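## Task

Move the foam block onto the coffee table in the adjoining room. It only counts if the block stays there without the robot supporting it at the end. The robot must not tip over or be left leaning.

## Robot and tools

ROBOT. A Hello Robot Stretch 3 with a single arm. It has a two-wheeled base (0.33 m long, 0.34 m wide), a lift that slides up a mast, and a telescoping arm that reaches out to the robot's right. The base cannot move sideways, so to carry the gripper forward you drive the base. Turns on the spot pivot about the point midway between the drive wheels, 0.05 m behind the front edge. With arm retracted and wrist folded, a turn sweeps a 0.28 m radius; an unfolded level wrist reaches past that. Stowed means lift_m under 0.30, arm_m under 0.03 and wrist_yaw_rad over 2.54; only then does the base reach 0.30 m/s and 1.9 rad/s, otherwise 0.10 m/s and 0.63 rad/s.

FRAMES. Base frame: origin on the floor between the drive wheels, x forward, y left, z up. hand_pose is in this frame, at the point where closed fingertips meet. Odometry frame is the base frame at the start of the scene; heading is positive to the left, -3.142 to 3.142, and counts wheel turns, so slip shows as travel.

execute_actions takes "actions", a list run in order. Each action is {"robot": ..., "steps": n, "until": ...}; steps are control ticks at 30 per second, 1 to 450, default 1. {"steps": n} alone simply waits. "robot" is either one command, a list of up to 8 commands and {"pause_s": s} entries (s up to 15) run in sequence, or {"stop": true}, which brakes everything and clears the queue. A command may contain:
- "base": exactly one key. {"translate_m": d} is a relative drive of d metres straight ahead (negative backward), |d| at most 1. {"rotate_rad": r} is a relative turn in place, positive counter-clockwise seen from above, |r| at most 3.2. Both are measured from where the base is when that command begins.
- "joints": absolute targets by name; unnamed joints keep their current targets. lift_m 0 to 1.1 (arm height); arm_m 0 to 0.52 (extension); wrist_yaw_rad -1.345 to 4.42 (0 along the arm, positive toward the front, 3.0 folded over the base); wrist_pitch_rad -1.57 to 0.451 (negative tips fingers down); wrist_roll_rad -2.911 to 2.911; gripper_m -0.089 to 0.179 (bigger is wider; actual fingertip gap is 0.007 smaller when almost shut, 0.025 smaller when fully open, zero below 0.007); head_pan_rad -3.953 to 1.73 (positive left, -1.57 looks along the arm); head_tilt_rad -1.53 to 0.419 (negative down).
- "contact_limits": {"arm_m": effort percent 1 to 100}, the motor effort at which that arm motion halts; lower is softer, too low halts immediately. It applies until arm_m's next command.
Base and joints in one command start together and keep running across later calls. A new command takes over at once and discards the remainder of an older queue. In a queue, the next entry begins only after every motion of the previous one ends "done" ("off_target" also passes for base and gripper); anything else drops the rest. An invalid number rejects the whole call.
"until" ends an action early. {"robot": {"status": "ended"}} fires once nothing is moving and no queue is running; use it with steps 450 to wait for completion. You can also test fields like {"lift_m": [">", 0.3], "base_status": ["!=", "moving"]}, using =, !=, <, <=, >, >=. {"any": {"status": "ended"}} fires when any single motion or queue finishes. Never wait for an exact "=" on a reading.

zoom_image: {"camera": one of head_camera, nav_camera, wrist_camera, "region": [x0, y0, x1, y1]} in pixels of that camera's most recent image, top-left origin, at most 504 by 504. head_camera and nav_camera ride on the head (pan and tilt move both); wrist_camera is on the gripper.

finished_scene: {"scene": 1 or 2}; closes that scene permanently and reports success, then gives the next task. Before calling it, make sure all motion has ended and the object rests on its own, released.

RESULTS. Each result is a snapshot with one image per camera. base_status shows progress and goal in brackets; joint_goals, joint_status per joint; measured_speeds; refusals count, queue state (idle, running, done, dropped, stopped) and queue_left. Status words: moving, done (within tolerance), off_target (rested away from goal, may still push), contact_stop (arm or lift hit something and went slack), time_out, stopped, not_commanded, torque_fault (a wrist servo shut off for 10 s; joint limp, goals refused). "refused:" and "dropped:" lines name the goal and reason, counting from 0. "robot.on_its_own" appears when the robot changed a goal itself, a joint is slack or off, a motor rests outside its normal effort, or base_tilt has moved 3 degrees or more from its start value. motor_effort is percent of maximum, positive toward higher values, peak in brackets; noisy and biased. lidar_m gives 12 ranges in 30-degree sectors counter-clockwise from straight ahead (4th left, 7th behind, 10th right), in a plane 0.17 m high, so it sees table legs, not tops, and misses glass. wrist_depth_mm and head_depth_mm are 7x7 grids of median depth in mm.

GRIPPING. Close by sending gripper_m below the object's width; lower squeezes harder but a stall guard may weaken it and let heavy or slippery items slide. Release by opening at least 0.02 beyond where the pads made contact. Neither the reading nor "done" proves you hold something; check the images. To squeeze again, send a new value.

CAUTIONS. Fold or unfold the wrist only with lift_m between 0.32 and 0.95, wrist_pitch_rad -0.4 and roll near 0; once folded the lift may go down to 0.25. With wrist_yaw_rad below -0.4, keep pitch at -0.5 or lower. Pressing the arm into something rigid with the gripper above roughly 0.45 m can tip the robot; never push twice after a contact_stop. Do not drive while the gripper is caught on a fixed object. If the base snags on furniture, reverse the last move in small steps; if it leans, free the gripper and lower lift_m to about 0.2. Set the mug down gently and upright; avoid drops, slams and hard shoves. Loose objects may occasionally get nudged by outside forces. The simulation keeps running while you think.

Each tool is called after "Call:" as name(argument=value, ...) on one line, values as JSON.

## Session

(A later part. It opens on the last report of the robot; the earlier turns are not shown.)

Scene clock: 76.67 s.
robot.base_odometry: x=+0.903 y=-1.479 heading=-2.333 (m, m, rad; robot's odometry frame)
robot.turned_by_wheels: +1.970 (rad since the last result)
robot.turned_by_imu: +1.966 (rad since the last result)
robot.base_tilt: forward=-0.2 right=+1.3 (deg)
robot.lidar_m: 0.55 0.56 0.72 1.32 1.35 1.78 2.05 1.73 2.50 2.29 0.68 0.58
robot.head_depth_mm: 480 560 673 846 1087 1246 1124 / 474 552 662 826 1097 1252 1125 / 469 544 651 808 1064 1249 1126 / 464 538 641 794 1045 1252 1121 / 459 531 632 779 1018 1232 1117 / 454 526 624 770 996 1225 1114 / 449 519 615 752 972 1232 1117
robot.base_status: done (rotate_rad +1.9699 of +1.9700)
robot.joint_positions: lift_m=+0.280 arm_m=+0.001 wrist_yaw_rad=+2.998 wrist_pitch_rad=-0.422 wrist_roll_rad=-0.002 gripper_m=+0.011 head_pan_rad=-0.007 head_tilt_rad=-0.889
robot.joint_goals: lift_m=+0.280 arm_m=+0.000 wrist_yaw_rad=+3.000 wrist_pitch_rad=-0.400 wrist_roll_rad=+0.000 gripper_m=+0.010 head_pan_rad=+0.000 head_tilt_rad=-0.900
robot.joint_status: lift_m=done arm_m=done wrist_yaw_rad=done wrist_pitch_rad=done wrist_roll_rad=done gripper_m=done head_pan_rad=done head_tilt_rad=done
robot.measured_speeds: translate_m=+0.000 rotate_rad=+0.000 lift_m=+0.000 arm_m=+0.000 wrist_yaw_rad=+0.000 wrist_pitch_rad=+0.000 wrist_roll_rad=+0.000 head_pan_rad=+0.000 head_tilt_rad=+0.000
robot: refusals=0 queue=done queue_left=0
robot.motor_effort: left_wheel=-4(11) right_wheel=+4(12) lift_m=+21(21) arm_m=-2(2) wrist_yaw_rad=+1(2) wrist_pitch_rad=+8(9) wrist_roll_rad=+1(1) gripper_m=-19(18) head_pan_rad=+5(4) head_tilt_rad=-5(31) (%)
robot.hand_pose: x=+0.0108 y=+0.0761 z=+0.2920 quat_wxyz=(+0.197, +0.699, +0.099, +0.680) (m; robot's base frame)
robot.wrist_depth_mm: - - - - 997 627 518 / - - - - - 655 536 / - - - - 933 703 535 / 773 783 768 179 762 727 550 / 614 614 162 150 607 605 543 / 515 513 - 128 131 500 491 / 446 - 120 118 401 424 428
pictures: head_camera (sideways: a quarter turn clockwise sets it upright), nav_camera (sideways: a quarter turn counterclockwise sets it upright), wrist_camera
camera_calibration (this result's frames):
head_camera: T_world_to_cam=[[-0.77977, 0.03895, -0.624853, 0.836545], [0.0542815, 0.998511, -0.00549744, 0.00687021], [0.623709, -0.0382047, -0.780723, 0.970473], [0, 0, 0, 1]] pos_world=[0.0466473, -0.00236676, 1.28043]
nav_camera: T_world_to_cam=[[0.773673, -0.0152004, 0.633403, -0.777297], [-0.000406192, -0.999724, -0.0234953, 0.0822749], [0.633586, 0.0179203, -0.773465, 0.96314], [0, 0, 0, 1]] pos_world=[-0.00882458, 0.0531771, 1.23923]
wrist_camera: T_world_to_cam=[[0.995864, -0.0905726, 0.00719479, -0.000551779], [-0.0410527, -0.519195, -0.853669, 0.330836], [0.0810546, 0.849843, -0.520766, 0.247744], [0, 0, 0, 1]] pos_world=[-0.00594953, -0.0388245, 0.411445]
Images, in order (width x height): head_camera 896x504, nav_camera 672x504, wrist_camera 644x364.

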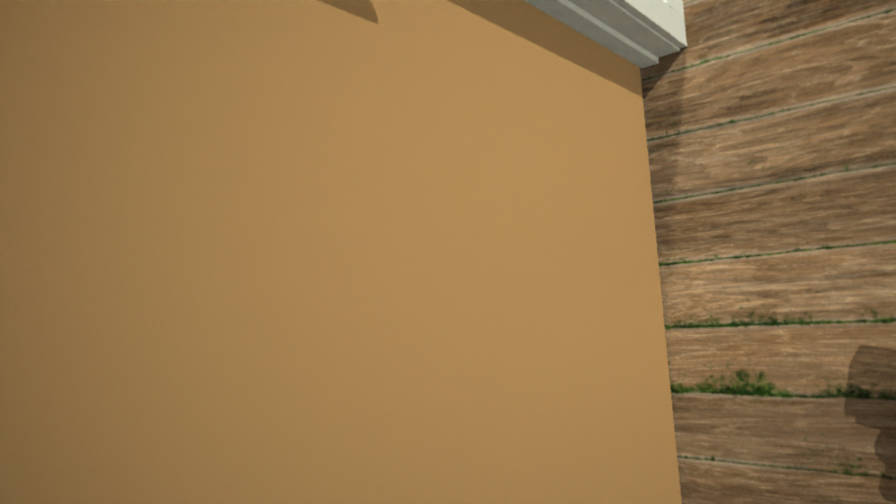

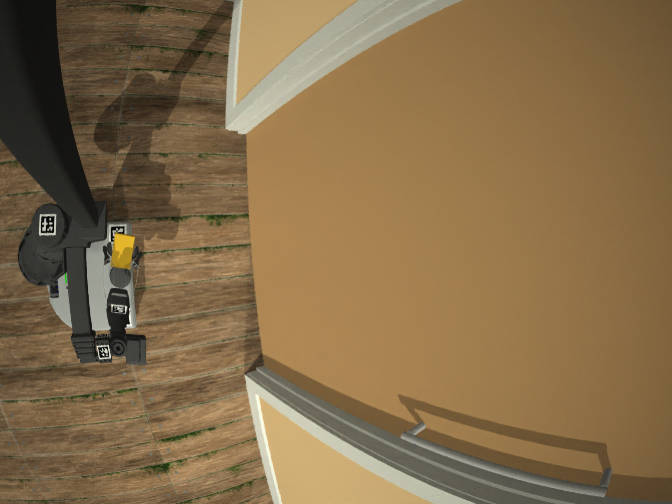

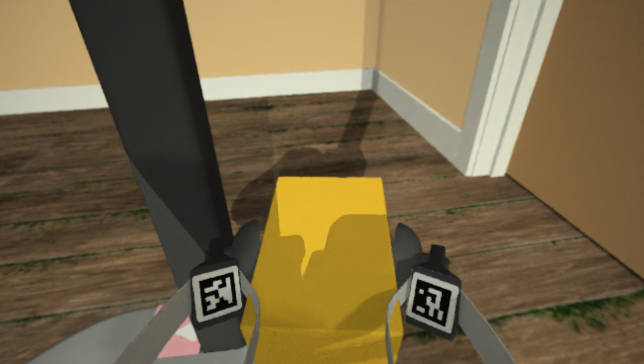

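Call:
execute_actions(actions=[{"robot":[{"base":{"rotate_rad":-0.08},"joints":{"wrist_yaw_rad":3.07,"head_tilt_rad":-0.7}},{"base":{"translate_m":0.465}},{"base":{"translate_m":0.2}}],"steps":400,"until":{"robot":{"status":"ended"}}}])

Scene clock: 94.63 s.
robot.base_odometry: x=+0.407 y=-1.922 heading=-2.413 (m, m, rad; robot's odometry frame)
robot.turned_by_wheels: -0.080 (rad since the last result)
robot.turned_by_imu: -0.055 (rad since the last result)
robot.base_tilt: forward=-0.2 right=+1.3 (deg)
robot.lidar_m: 0.40 0.33 0.33 0.37 0.61 1.80 2.71 2.32 0.41 0.39 1.83 2.20
robot.head_depth_mm: 1866 2120 2383 2010 1629 1375 1194 / 1848 2074 2346 2013 1624 1370 1179 / 437 504 595 1822 1630 1360 1187 / 420 472 539 629 755 939 1145 / 375 416 469 535 623 744 929 / 340 373 413 463 529 615 736 / 310 337 370 410 460 524 609
robot.base_status: done (translate_m +0.2000 of +0.2000)
robot.joint_positions: lift_m=+0.280 arm_m=+0.001 wrist_yaw_rad=+3.069 wrist_pitch_rad=-0.421 wrist_roll_rad=-0.002 gripper_m=+0.011 head_pan_rad=-0.006 head_tilt_rad=-0.701
robot.joint_goals: lift_m=+0.280 arm_m=+0.000 wrist_yaw_rad=+3.070 wrist_pitch_rad=-0.400 wrist_roll_rad=+0.000 gripper_m=+0.010 head_pan_rad=+0.000 head_tilt_rad=-0.700
robot.joint_status: lift_m=done arm_m=done wrist_yaw_rad=done wrist_pitch_rad=done wrist_roll_rad=done gripper_m=done head_pan_rad=done head_tilt_rad=done
robot.measured_speeds: translate_m=+0.000 rotate_rad=+0.000 lift_m=+0.000 arm_m=+0.000 wrist_yaw_rad=+0.000 wrist_pitch_rad=+0.000 wrist_roll_rad=+0.000 head_pan_rad=+0.000 head_tilt_rad=+0.000
robot: refusals=0 queue=done queue_left=0
robot.motor_effort: left_wheel=-1(91) right_wheel=+0(18) lift_m=+22(22) arm_m=-2(2) wrist_yaw_rad=+0(0) wrist_pitch_rad=+8(8) wrist_roll_rad=+1(1) gripper_m=-19(20) head_pan_rad=+4(5) head_tilt_rad=+0(22) (%)
robot.hand_pose: x=-0.0050 y=+0.0779 z=+0.2921 quat_wxyz=(+0.173, +0.695, +0.123, +0.687) (m; robot's base frame)
robot.wrist_depth_mm: - - 507 426 348 300 258 / - - 545 463 377 315 273 / - - 587 519 408 335 288 / 772 775 680 180 432 361 303 / 608 616 - 150 442 386 325 / 511 505 133 128 131 416 342 / 456 - 120 118 410 419 368
pictures: head_camera (sideways: a quarter turn clockwise sets it upright), nav_camera (sideways: a quarter turn counterclockwise sets it upright), wrist_camera
camera_calibration (this result's frames):
head_camera: T_world_to_cam=[[-0.648867, 0.0375943, -0.759972, 1.01183], [0.0537546, 0.998548, 0.00350027, -0.00484034], [0.759, -0.0385808, -0.649946, 0.799567], [0, 0, 0, 1]] pos_world=[0.0499297, -0.00235766, 1.28865]
nav_camera: T_world_to_cam=[[0.641261, -0.01384, 0.767198, -0.950847], [0.00460048, -0.99975, -0.0218805, 0.0801477], [0.767309, 0.0175606, -0.641037, 0.790092], [0, 0, 0, 1]] pos_world=[0.00312848, 0.0530934, 1.23772]
wrist_camera: T_world_to_cam=[[0.999779, -0.0197258, 0.00722686, 0.00983147], [-0.00409227, -0.520282, -0.853984, 0.331586], [0.0206055, 0.853766, -0.520248, 0.24673], [0, 0, 0, 1]] pos_world=[-0.0135564, -0.0379372, 0.411459]
Images, in order (width x height): head_camera 896x504, nav_camera 672x504, wrist_camera 644x364.

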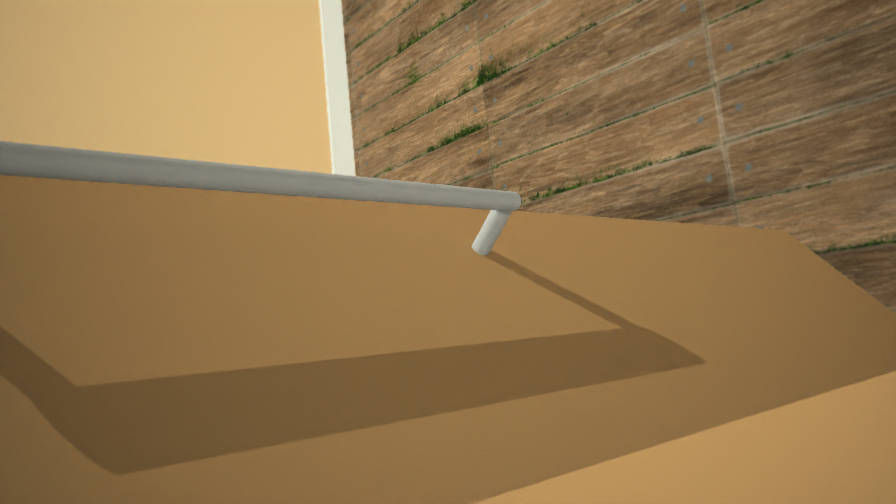

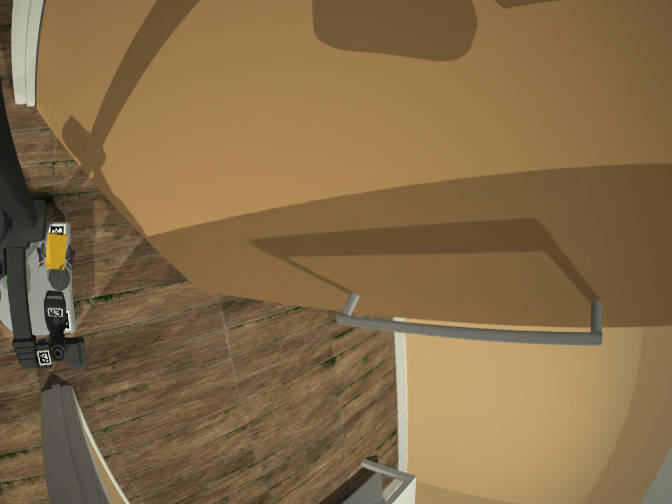

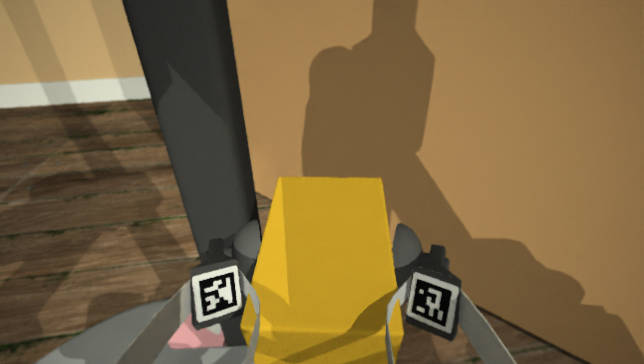

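Call:
execute_actions(actions=[{"robot":{"joints":{"head_pan_rad":-0.75,"head_tilt_rad":-0.6}},"steps":60,"until":{"robot":{"status":"ended"}}}])

Scene clock: 96.70 s.
robot.base_odometry: x=+0.407 y=-1.922 heading=-2.413 (m, m, rad; robot's odometry frame)
robot.turned_by_wheels: +0.000 (rad since the last result)
robot.turned_by_imu: +0.001 (rad since the last result)
robot.base_tilt: forward=-0.2 right=+1.3 (deg)
robot.lidar_m: 0.41 0.34 0.34 0.38 0.61 1.80 2.70 2.33 0.41 0.39 1.83 2.21
robot.head_depth_mm: 2106 2269 2305 2211 1782 1457 1239 / 2215 2412 2225 2196 1795 1455 1238 / 2401 2635 2431 2269 1775 1459 1233 / 2570 2848 2501 2273 1784 1460 1242 / 2532 2744 2928 2285 1773 1453 1235 / 2302 2492 2678 2288 1759 1454 1231 / 2096 2219 2383 2267 1770 1447 1236
robot.base_status: done (translate_m +0.2000 of +0.2000)
robot.joint_positions: lift_m=+0.280 arm_m=+0.001 wrist_yaw_rad=+3.069 wrist_pitch_rad=-0.421 wrist_roll_rad=-0.002 gripper_m=+0.011 head_pan_rad=-0.743 head_tilt_rad=-0.606
robot.joint_goals: lift_m=+0.280 arm_m=+0.000 wrist_yaw_rad=+3.070 wrist_pitch_rad=-0.400 wrist_roll_rad=+0.000 gripper_m=+0.010 head_pan_rad=-0.750 head_tilt_rad=-0.600
robot.joint_status: lift_m=done arm_m=done wrist_yaw_rad=done wrist_pitch_rad=done wrist_roll_rad=done gripper_m=done head_pan_rad=done head_tilt_rad=done
robot.measured_speeds: translate_m=+0.000 rotate_rad=+0.000 lift_m=+0.000 arm_m=+0.000 wrist_yaw_rad=+0.000 wrist_pitch_rad=+0.000 wrist_roll_rad=+0.000 head_pan_rad=+0.000 head_tilt_rad=+0.000
robot: refusals=0 queue=done queue_left=0
robot.motor_effort: left_wheel=-1(1) right_wheel=+1(0) lift_m=+22(22) arm_m=-2(2) wrist_yaw_rad=+1(1) wrist_pitch_rad=+8(8) wrist_roll_rad=+2(1) gripper_m=-18(19) head_pan_rad=-5(54) head_tilt_rad=+3(15) (%)
robot.hand_pose: x=-0.0050 y=+0.0779 z=+0.2921 quat_wxyz=(+0.173, +0.695, +0.123, +0.687) (m; robot's base frame)
robot.wrist_depth_mm: - - 506 428 355 303 264 / - - 544 471 383 323 281 / - - 612 511 414 340 297 / 780 790 687 179 441 371 310 / 629 610 - 150 447 391 329 / 520 513 132 129 131 424 354 / 447 - 120 118 415 423 382
pictures: head_camera (sideways: a quarter turn clockwise sets it upright), nav_camera (sideways: a quarter turn counterclockwise sets it upright), wrist_camera
camera_calibration (this result's frames):
head_camera: T_world_to_cam=[[-0.400511, 0.413414, -0.817728, 1.0856], [0.710273, 0.703881, 0.0079752, -0.0146717], [0.57888, -0.577617, -0.575549, 0.703884], [0, 0, 0, 1]] pos_world=[0.0377514, -0.0319, 1.29296]
nav_camera: T_world_to_cam=[[0.410361, -0.390272, 0.824192, -1.02374], [-0.666773, -0.744971, -0.020777, 0.082809], [0.622108, -0.541023, -0.56593, 0.69327], [0, 0, 0, 1]] pos_world=[0.0440273, 0.0372293, 1.23782]
wrist_camera: T_world_to_cam=[[0.999779, -0.0197255, 0.00722703, 0.00983145], [-0.00409196, -0.520282, -0.853984, 0.331586], [0.0206054, 0.853766, -0.520248, 0.24673], [0, 0, 0, 1]] pos_world=[-0.0135564, -0.0379372, 0.411459]
Images, in order (width x height): head_camera 896x504, nav_camera 672x504, wrist_camera 644x364.

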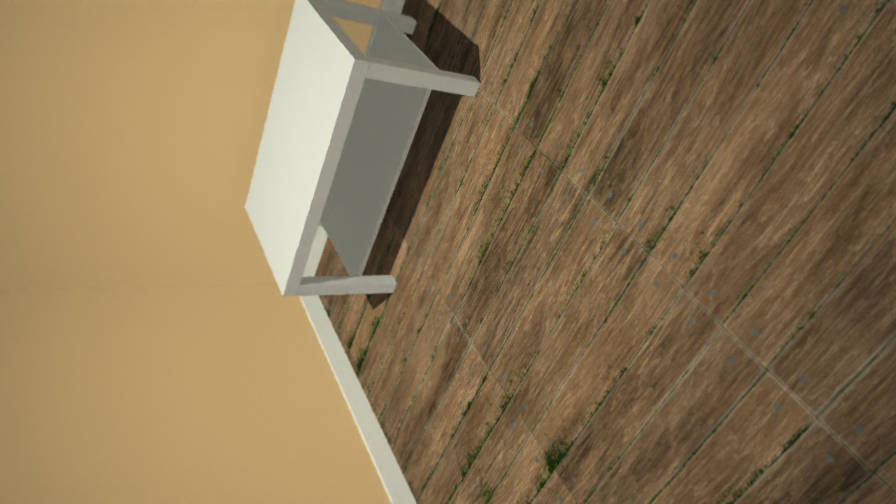

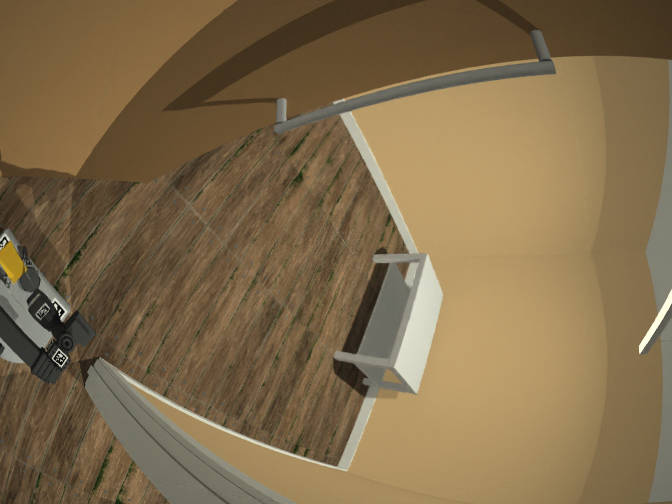

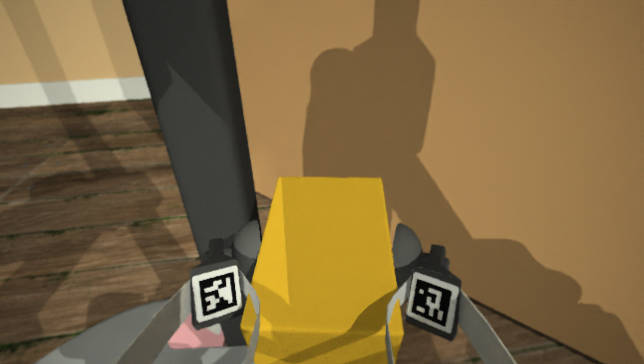

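Call:
execute_actions(actions=[{"robot":{"base":{"rotate_rad":-0.7},"joints":{"head_pan_rad":-1.4,"head_tilt_rad":-0.9}},"steps":100,"until":{"robot":{"base_status":["!=","moving"]}}},{"robot":{"base":{"translate_m":1.0}},"steps":200,"until":{"robot":{"translate_m":[">",0.7]}}},{"robot":{"base":{"translate_m":1.0}},"steps":200,"until":{"robot":{"translate_m":[">",0.92]}}},{"robot":{"joints":{"lift_m":0.54}},"steps":200,"until":{"robot":{"base_status":["!=","moving"],"lift_m":[">",0.33]}}},{"robot":{"base":{"rotate_rad":0.8},"joints":{"wrist_yaw_rad":0.0}},"steps":200,"until":{"robot":{"status":"ended"}}}])

Scene clock: 120.73 s.
robot.base_odometry: x=-1.301 y=-1.970 heading=-2.314 (m, m, rad; robot's odometry frame)
robot.turned_by_wheels: +0.100 (rad since the last result)
robot.turned_by_imu: +0.116 (rad since the last result)
robot.base_tilt: forward=-0.2 right=+1.4 (deg)
robot.lidar_m: 0.87 0.90 1.24 2.63 2.73 1.30 1.25 0.69 0.68 1.13 0.58 0.90
robot.head_depth_mm: 977 1123 1270 1079 946 1238 1147 / 988 1142 1248 1079 966 1244 - / 1005 1154 1274 1071 948 1205 - / 1020 1179 1274 1067 965 1244 1132 / 1026 1192 1264 1073 979 1259 1115 / 1038 1220 1384 1067 1008 1250 1118 / 1053 1228 1477 1634 1359 1244 1112
robot.base_status: done (rotate_rad +0.7999 of +0.8000)
robot.joint_positions: lift_m=+0.540 arm_m=+0.001 wrist_yaw_rad=+0.003 wrist_pitch_rad=-0.421 wrist_roll_rad=-0.002 gripper_m=+0.011 head_pan_rad=-1.393 head_tilt_rad=-0.889
robot.joint_goals: lift_m=+0.540 arm_m=+0.000 wrist_yaw_rad=+0.000 wrist_pitch_rad=-0.400 wrist_roll_rad=+0.000 gripper_m=+0.010 head_pan_rad=-1.400 head_tilt_rad=-0.900
robot.joint_status: lift_m=done arm_m=done wrist_yaw_rad=done wrist_pitch_rad=done wrist_roll_rad=done gripper_m=done head_pan_rad=done head_tilt_rad=done
robot.measured_speeds: translate_m=+0.000 rotate_rad=+0.000 lift_m=+0.000 arm_m=+0.000 wrist_yaw_rad=+0.000 wrist_pitch_rad=+0.000 wrist_roll_rad=+0.000 head_pan_rad=+0.000 head_tilt_rad=+0.000
robot: refusals=0 queue=done queue_left=0
robot.motor_effort: left_wheel=-4(12) right_wheel=+4(10) lift_m=+30(32) arm_m=-2(1) wrist_yaw_rad=-2(3) wrist_pitch_rad=+8(8) wrist_roll_rad=+1(2) gripper_m=-18(19) head_pan_rad=-4(48) head_tilt_rad=-5(29) (%)
robot.hand_pose: x=-0.0209 y=-0.3695 z=+0.5517 quat_wxyz=(+0.693, +0.149, -0.690, -0.147) (m; robot's base frame)
robot.wrist_depth_mm: 806 807 793 805 799 768 774 / 915 884 859 835 831 821 828 / 943 565 568 556 560 542 547 / 434 413 416 179 414 406 401 / 332 332 330 149 320 327 320 / 377 603 133 128 131 598 583 / 425 546 519 118 523 544 542
pictures: head_camera (sideways: a quarter turn clockwise sets it upright), nav_camera (sideways: a quarter turn counterclockwise sets it upright), wrist_camera
camera_calibration (this result's frames):
head_camera: T_world_to_cam=[[-0.104562, 0.77371, -0.624852, 0.832424], [0.991556, 0.129562, -0.00549754, 0.00115295], [0.0767037, -0.62015, -0.780724, 0.973812], [0, 0, 0, 1]] pos_world=[0.0112015, -0.0402946, 1.28043]
nav_camera: T_world_to_cam=[[0.126792, -0.763365, 0.633402, -0.773349], [-0.982879, -0.182748, -0.0234953, 0.088268], [0.133688, -0.619578, -0.773466, 0.966191], [0, 0, 0, 1]] pos_world=[0.055643, 0.0244141, 1.23923]
wrist_camera: T_world_to_cam=[[-0.998429, -0.0555616, 0.00722633, -0.0399903], [-0.0350634, 0.519004, -0.854052, 0.703866], [0.043702, -0.852964, -0.520137, 0.133882], [0, 0, 0, 1]] pos_world=[-0.0210984, -0.253335, 0.671064]
Images, in order (width x height): head_camera 896x504, nav_camera 672x504, wrist_camera 644x364.

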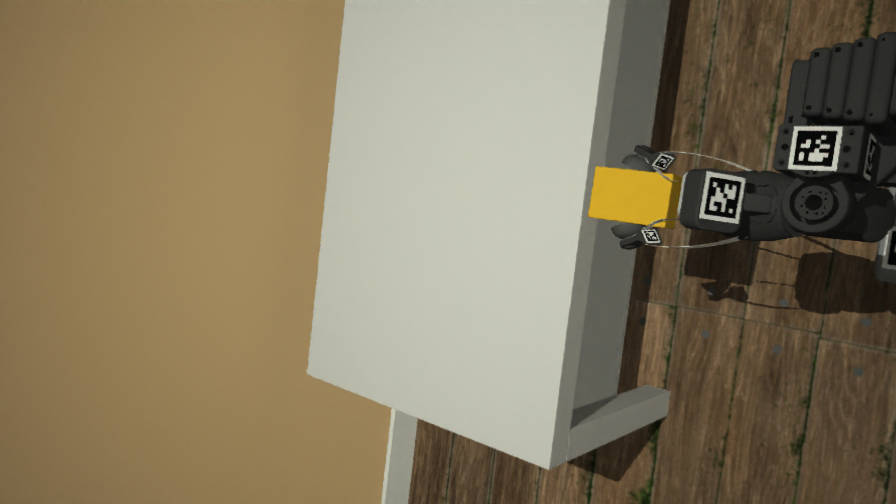

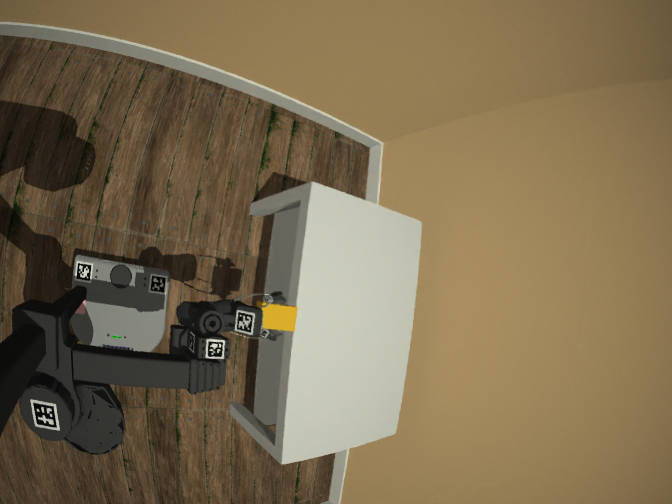

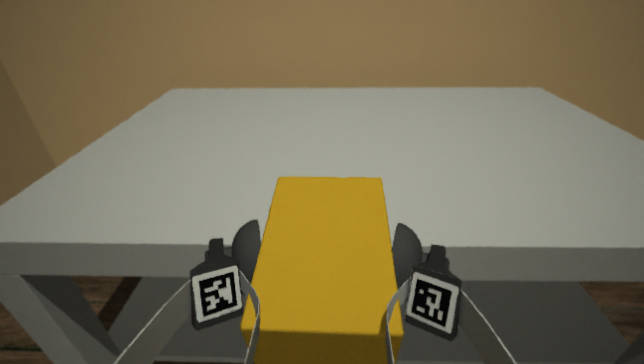

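Call:
execute_actions(actions=[{"robot":{"joints":{"arm_m":0.32,"wrist_pitch_rad":-0.5,"lift_m":0.52}},"steps":200,"until":{"robot":{"arm_m":[">",0.27]}}},{"robot":{"joints":{"lift_m":0.492}},"steps":200,"until":{"robot":{"status":"ended"}}}])

Scene clock: 126.60 s.
robot.base_odometry: x=-1.301 y=-1.970 heading=-2.314 (m, m, rad; robot's odometry frame)
robot.turned_by_wheels: +0.000 (rad since the last result)
robot.turned_by_imu: +0.002 (rad since the last result)
robot.base_tilt: forward=-0.3 right=+1.5 (deg)
robot.lidar_m: 0.87 0.90 1.23 2.63 2.73 1.29 1.25 0.69 0.68 1.13 0.58 0.90
robot.head_depth_mm: 977 1131 1266 1084 951 1243 1122 / 988 1143 1255 1100 972 - - / 1003 1154 1269 1117 1191 1260 1126 / 1018 1173 1270 1072 982 1250 1135 / 1026 1188 1263 1063 987 1256 1123 / 1050 1215 1393 1067 1004 1248 1121 / 1063 1230 1466 1653 1356 1248 1114
robot.base_status: done (rotate_rad +0.7999 of +0.8000)
robot.joint_positions: lift_m=+0.492 arm_m=+0.320 wrist_yaw_rad=+0.002 wrist_pitch_rad=-0.517 wrist_roll_rad=-0.002 gripper_m=+0.011 head_pan_rad=-1.393 head_tilt_rad=-0.889
robot.joint_goals: lift_m=+0.492 arm_m=+0.320 wrist_yaw_rad=+0.000 wrist_pitch_rad=-0.500 wrist_roll_rad=+0.000 gripper_m=+0.010 head_pan_rad=-1.400 head_tilt_rad=-0.900
robot.joint_status: lift_m=done arm_m=done wrist_yaw_rad=done wrist_pitch_rad=done wrist_roll_rad=done gripper_m=done head_pan_rad=done head_tilt_rad=done
robot.measured_speeds: translate_m=+0.000 rotate_rad=+0.000 lift_m=+0.000 arm_m=+0.000 wrist_yaw_rad=+0.000 wrist_pitch_rad=+0.000 wrist_roll_rad=+0.000 head_pan_rad=+0.000 head_tilt_rad=+0.000
robot: refusals=0 queue=done queue_left=0
robot.motor_effort: left_wheel=-4(4) right_wheel=+5(5) lift_m=+20(31) arm_m=+3(5) wrist_yaw_rad=-1(2) wrist_pitch_rad=+6(8) wrist_roll_rad=+1(1) gripper_m=-19(20) head_pan_rad=-4(4) head_tilt_rad=-6(5) (%)
robot.hand_pose: x=-0.0212 y=-0.6754 z=+0.4833 quat_wxyz=(+0.685, +0.182, -0.682, -0.180) (m; robot's base frame)
robot.wrist_depth_mm: 513 523 521 517 522 511 507 / 551 465 460 451 443 446 445 / 342 340 338 336 330 328 324 / 267 267 266 179 263 261 260 / 221 221 220 150 214 216 212 / 189 188 134 128 131 185 184 / 163 164 154 118 153 160 160
pictures: head_camera (sideways: a quarter turn clockwise sets it upright), nav_camera (sideways: a quarter turn counterclockwise sets it upright), wrist_camera
camera_calibration (this result's frames):
head_camera: T_world_to_cam=[[-0.104561, 0.77371, -0.624852, 0.832424], [0.991556, 0.129562, -0.00549754, 0.00115295], [0.0767035, -0.62015, -0.780724, 0.973812], [0, 0, 0, 1]] pos_world=[0.0112015, -0.0402946, 1.28043]
nav_camera: T_world_to_cam=[[0.126792, -0.763365, 0.633402, -0.773349], [-0.982879, -0.182748, -0.0234953, 0.088268], [0.133688, -0.619578, -0.773466, 0.966191], [0, 0, 0, 1]] pos_world=[0.055643, 0.0244141, 1.23923]
wrist_camera: T_world_to_cam=[[-0.998504, -0.0546454, 0.00214067, -0.0537436], [-0.0344714, 0.598522, -0.800364, 0.831966], [0.042455, -0.799241, -0.59951, -0.0880088], [0, 0, 0, 1]] pos_world=[-0.0212477, -0.571227, 0.613229]
Images, in order (width x height): head_camera 896x504, nav_camera 672x504, wrist_camera 644x364.

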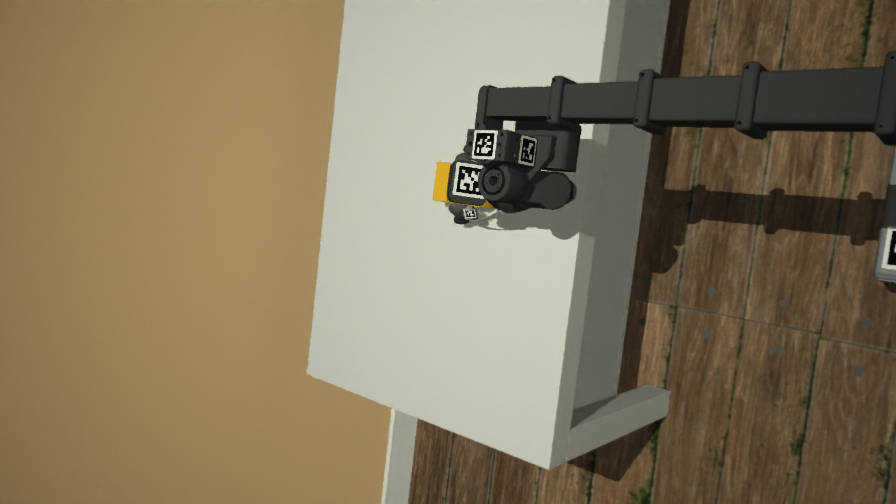

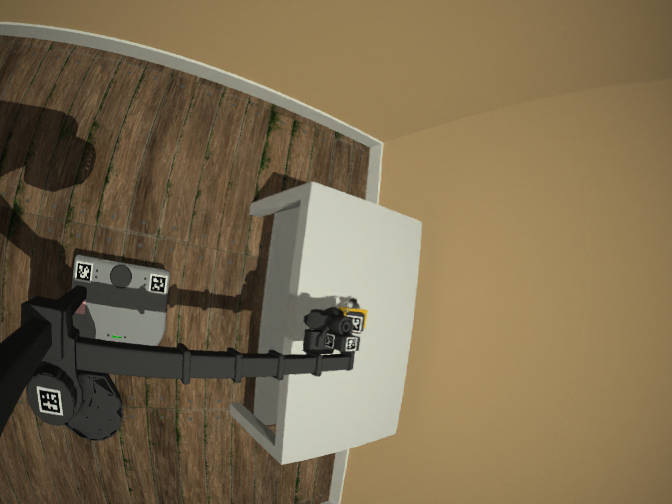

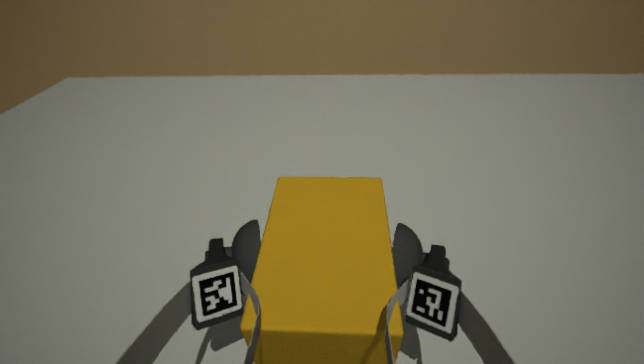

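Call:
execute_actions(actions=[{"robot":[{"joints":{"lift_m":0.487}},{"joints":{"gripper_m":0.13}},{"joints":{"lift_m":0.56,"arm_m":0.2}}],"steps":250,"until":{"robot":{"status":"ended"}}}])

Scene clock: 132.17 s.
robot.base_odometry: x=-1.301 y=-1.970 heading=-2.314 (m, m, rad; robot's odometry frame)
robot.turned_by_wheels: +0.000 (rad since the last result)
robot.turned_by_imu: +0.002 (rad since the last result)
robot.base_tilt: forward=-0.2 right=+1.3 (deg)
robot.lidar_m: 0.87 0.90 1.23 2.63 2.71 1.29 1.25 0.69 0.68 1.13 0.58 0.90
robot.head_depth_mm: 980 1126 1267 1072 945 1222 1133 / 989 1148 1252 1080 - 1240 1123 / 1001 1159 1274 1071 - 1263 1127 / 1012 1173 1277 1080 984 1255 1137 / 1028 1193 1280 1072 977 1256 1118 / 1044 1222 1384 1067 1013 1241 1115 / 1060 1228 1476 1637 1361 1244 1112
robot.base_status: done (rotate_rad +0.7999 of +0.8000)
robot.joint_positions: lift_m=+0.560 arm_m=+0.200 wrist_yaw_rad=+0.001 wrist_pitch_rad=-0.514 wrist_roll_rad=-0.002 gripper_m=+0.130 head_pan_rad=-1.393 head_tilt_rad=-0.889
robot.joint_goals: lift_m=+0.560 arm_m=+0.200 wrist_yaw_rad=+0.000 wrist_pitch_rad=-0.500 wrist_roll_rad=+0.000 gripper_m=+0.130 head_pan_rad=-1.400 head_tilt_rad=-0.900
robot.joint_status: lift_m=done arm_m=done wrist_yaw_rad=done wrist_pitch_rad=done wrist_roll_rad=done gripper_m=done head_pan_rad=done head_tilt_rad=done
robot.measured_speeds: translate_m=+0.000 rotate_rad=+0.000 lift_m=+0.000 arm_m=+0.000 wrist_yaw_rad=+0.000 wrist_pitch_rad=+0.000 wrist_roll_rad=+0.000 head_pan_rad=+0.000 head_tilt_rad=+0.000
robot: refusals=0 queue=done queue_left=0
robot.motor_effort: left_wheel=-4(4) right_wheel=+5(4) lift_m=+31(31) arm_m=-2(3) wrist_yaw_rad=-1(2) wrist_pitch_rad=+5(6) wrist_roll_rad=+2(1) gripper_m=+0(81) head_pan_rad=-5(4) head_tilt_rad=-6(5) (%)
robot.hand_pose: x=-0.0212 y=-0.5567 z=+0.5516 quat_wxyz=(+0.685, +0.180, -0.683, -0.179) (m; robot's base frame)
robot.wrist_depth_mm: 642 621 642 632 610 614 621 / 683 678 676 659 665 663 665 / 751 485 480 470 473 468 466 / 391 385 377 320 375 373 369 / 317 316 314 268 311 308 307 / 269 - 265 264 262 272 259 / 239 227 232 231 227 222 227
pictures: head_camera (sideways: a quarter turn clockwise sets it upright), nav_camera (sideways: a quarter turn counterclockwise sets it upright), wrist_camera
camera_calibration (this result's frames):
head_camera: T_world_to_cam=[[-0.104562, 0.77371, -0.624852, 0.832424], [0.991556, 0.129562, -0.00549754, 0.00115295], [0.0767037, -0.62015, -0.780724, 0.973812], [0, 0, 0, 1]] pos_world=[0.0112015, -0.0402946, 1.28043]
nav_camera: T_world_to_cam=[[0.126792, -0.763365, 0.633402, -0.773349], [-0.982879, -0.182748, -0.0234953, 0.088268], [0.133688, -0.619578, -0.773466, 0.966191], [0, 0, 0, 1]] pos_world=[0.055643, 0.0244141, 1.23923]
wrist_camera: T_world_to_cam=[[-0.998511, -0.0545064, 0.00232444, -0.0474499], [-0.0343888, 0.595754, -0.802431, 0.815117], [0.0423528, -0.801316, -0.596741, 0.0451764], [0, 0, 0, 1]] pos_world=[-0.0212617, -0.451994, 0.681144]
Images, in order (width x height): head_camera 896x504, nav_camera 672x504, wrist_camera 644x364.

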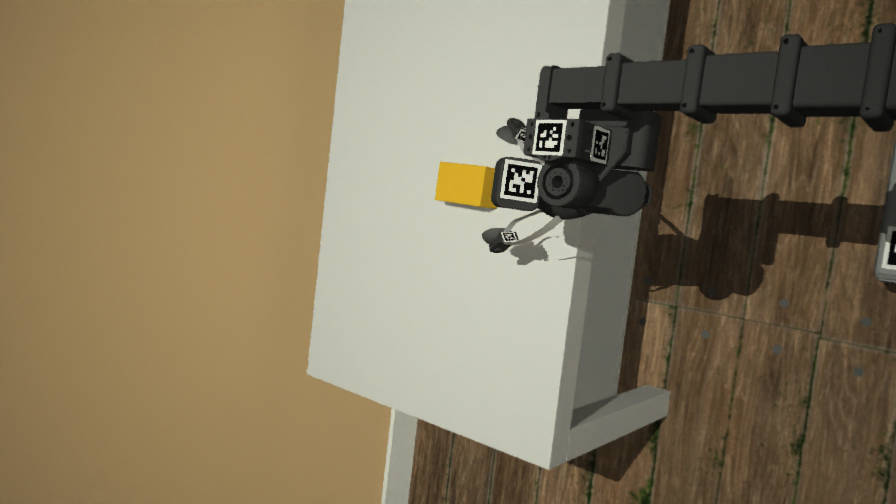

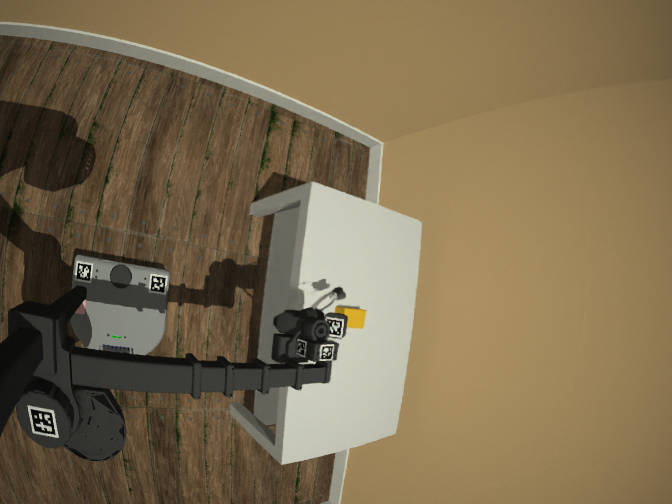

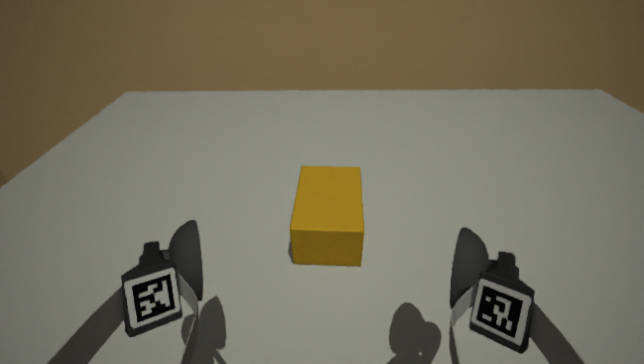

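Call:
finished_scene(scene=1)

The scene is finished: the task was done.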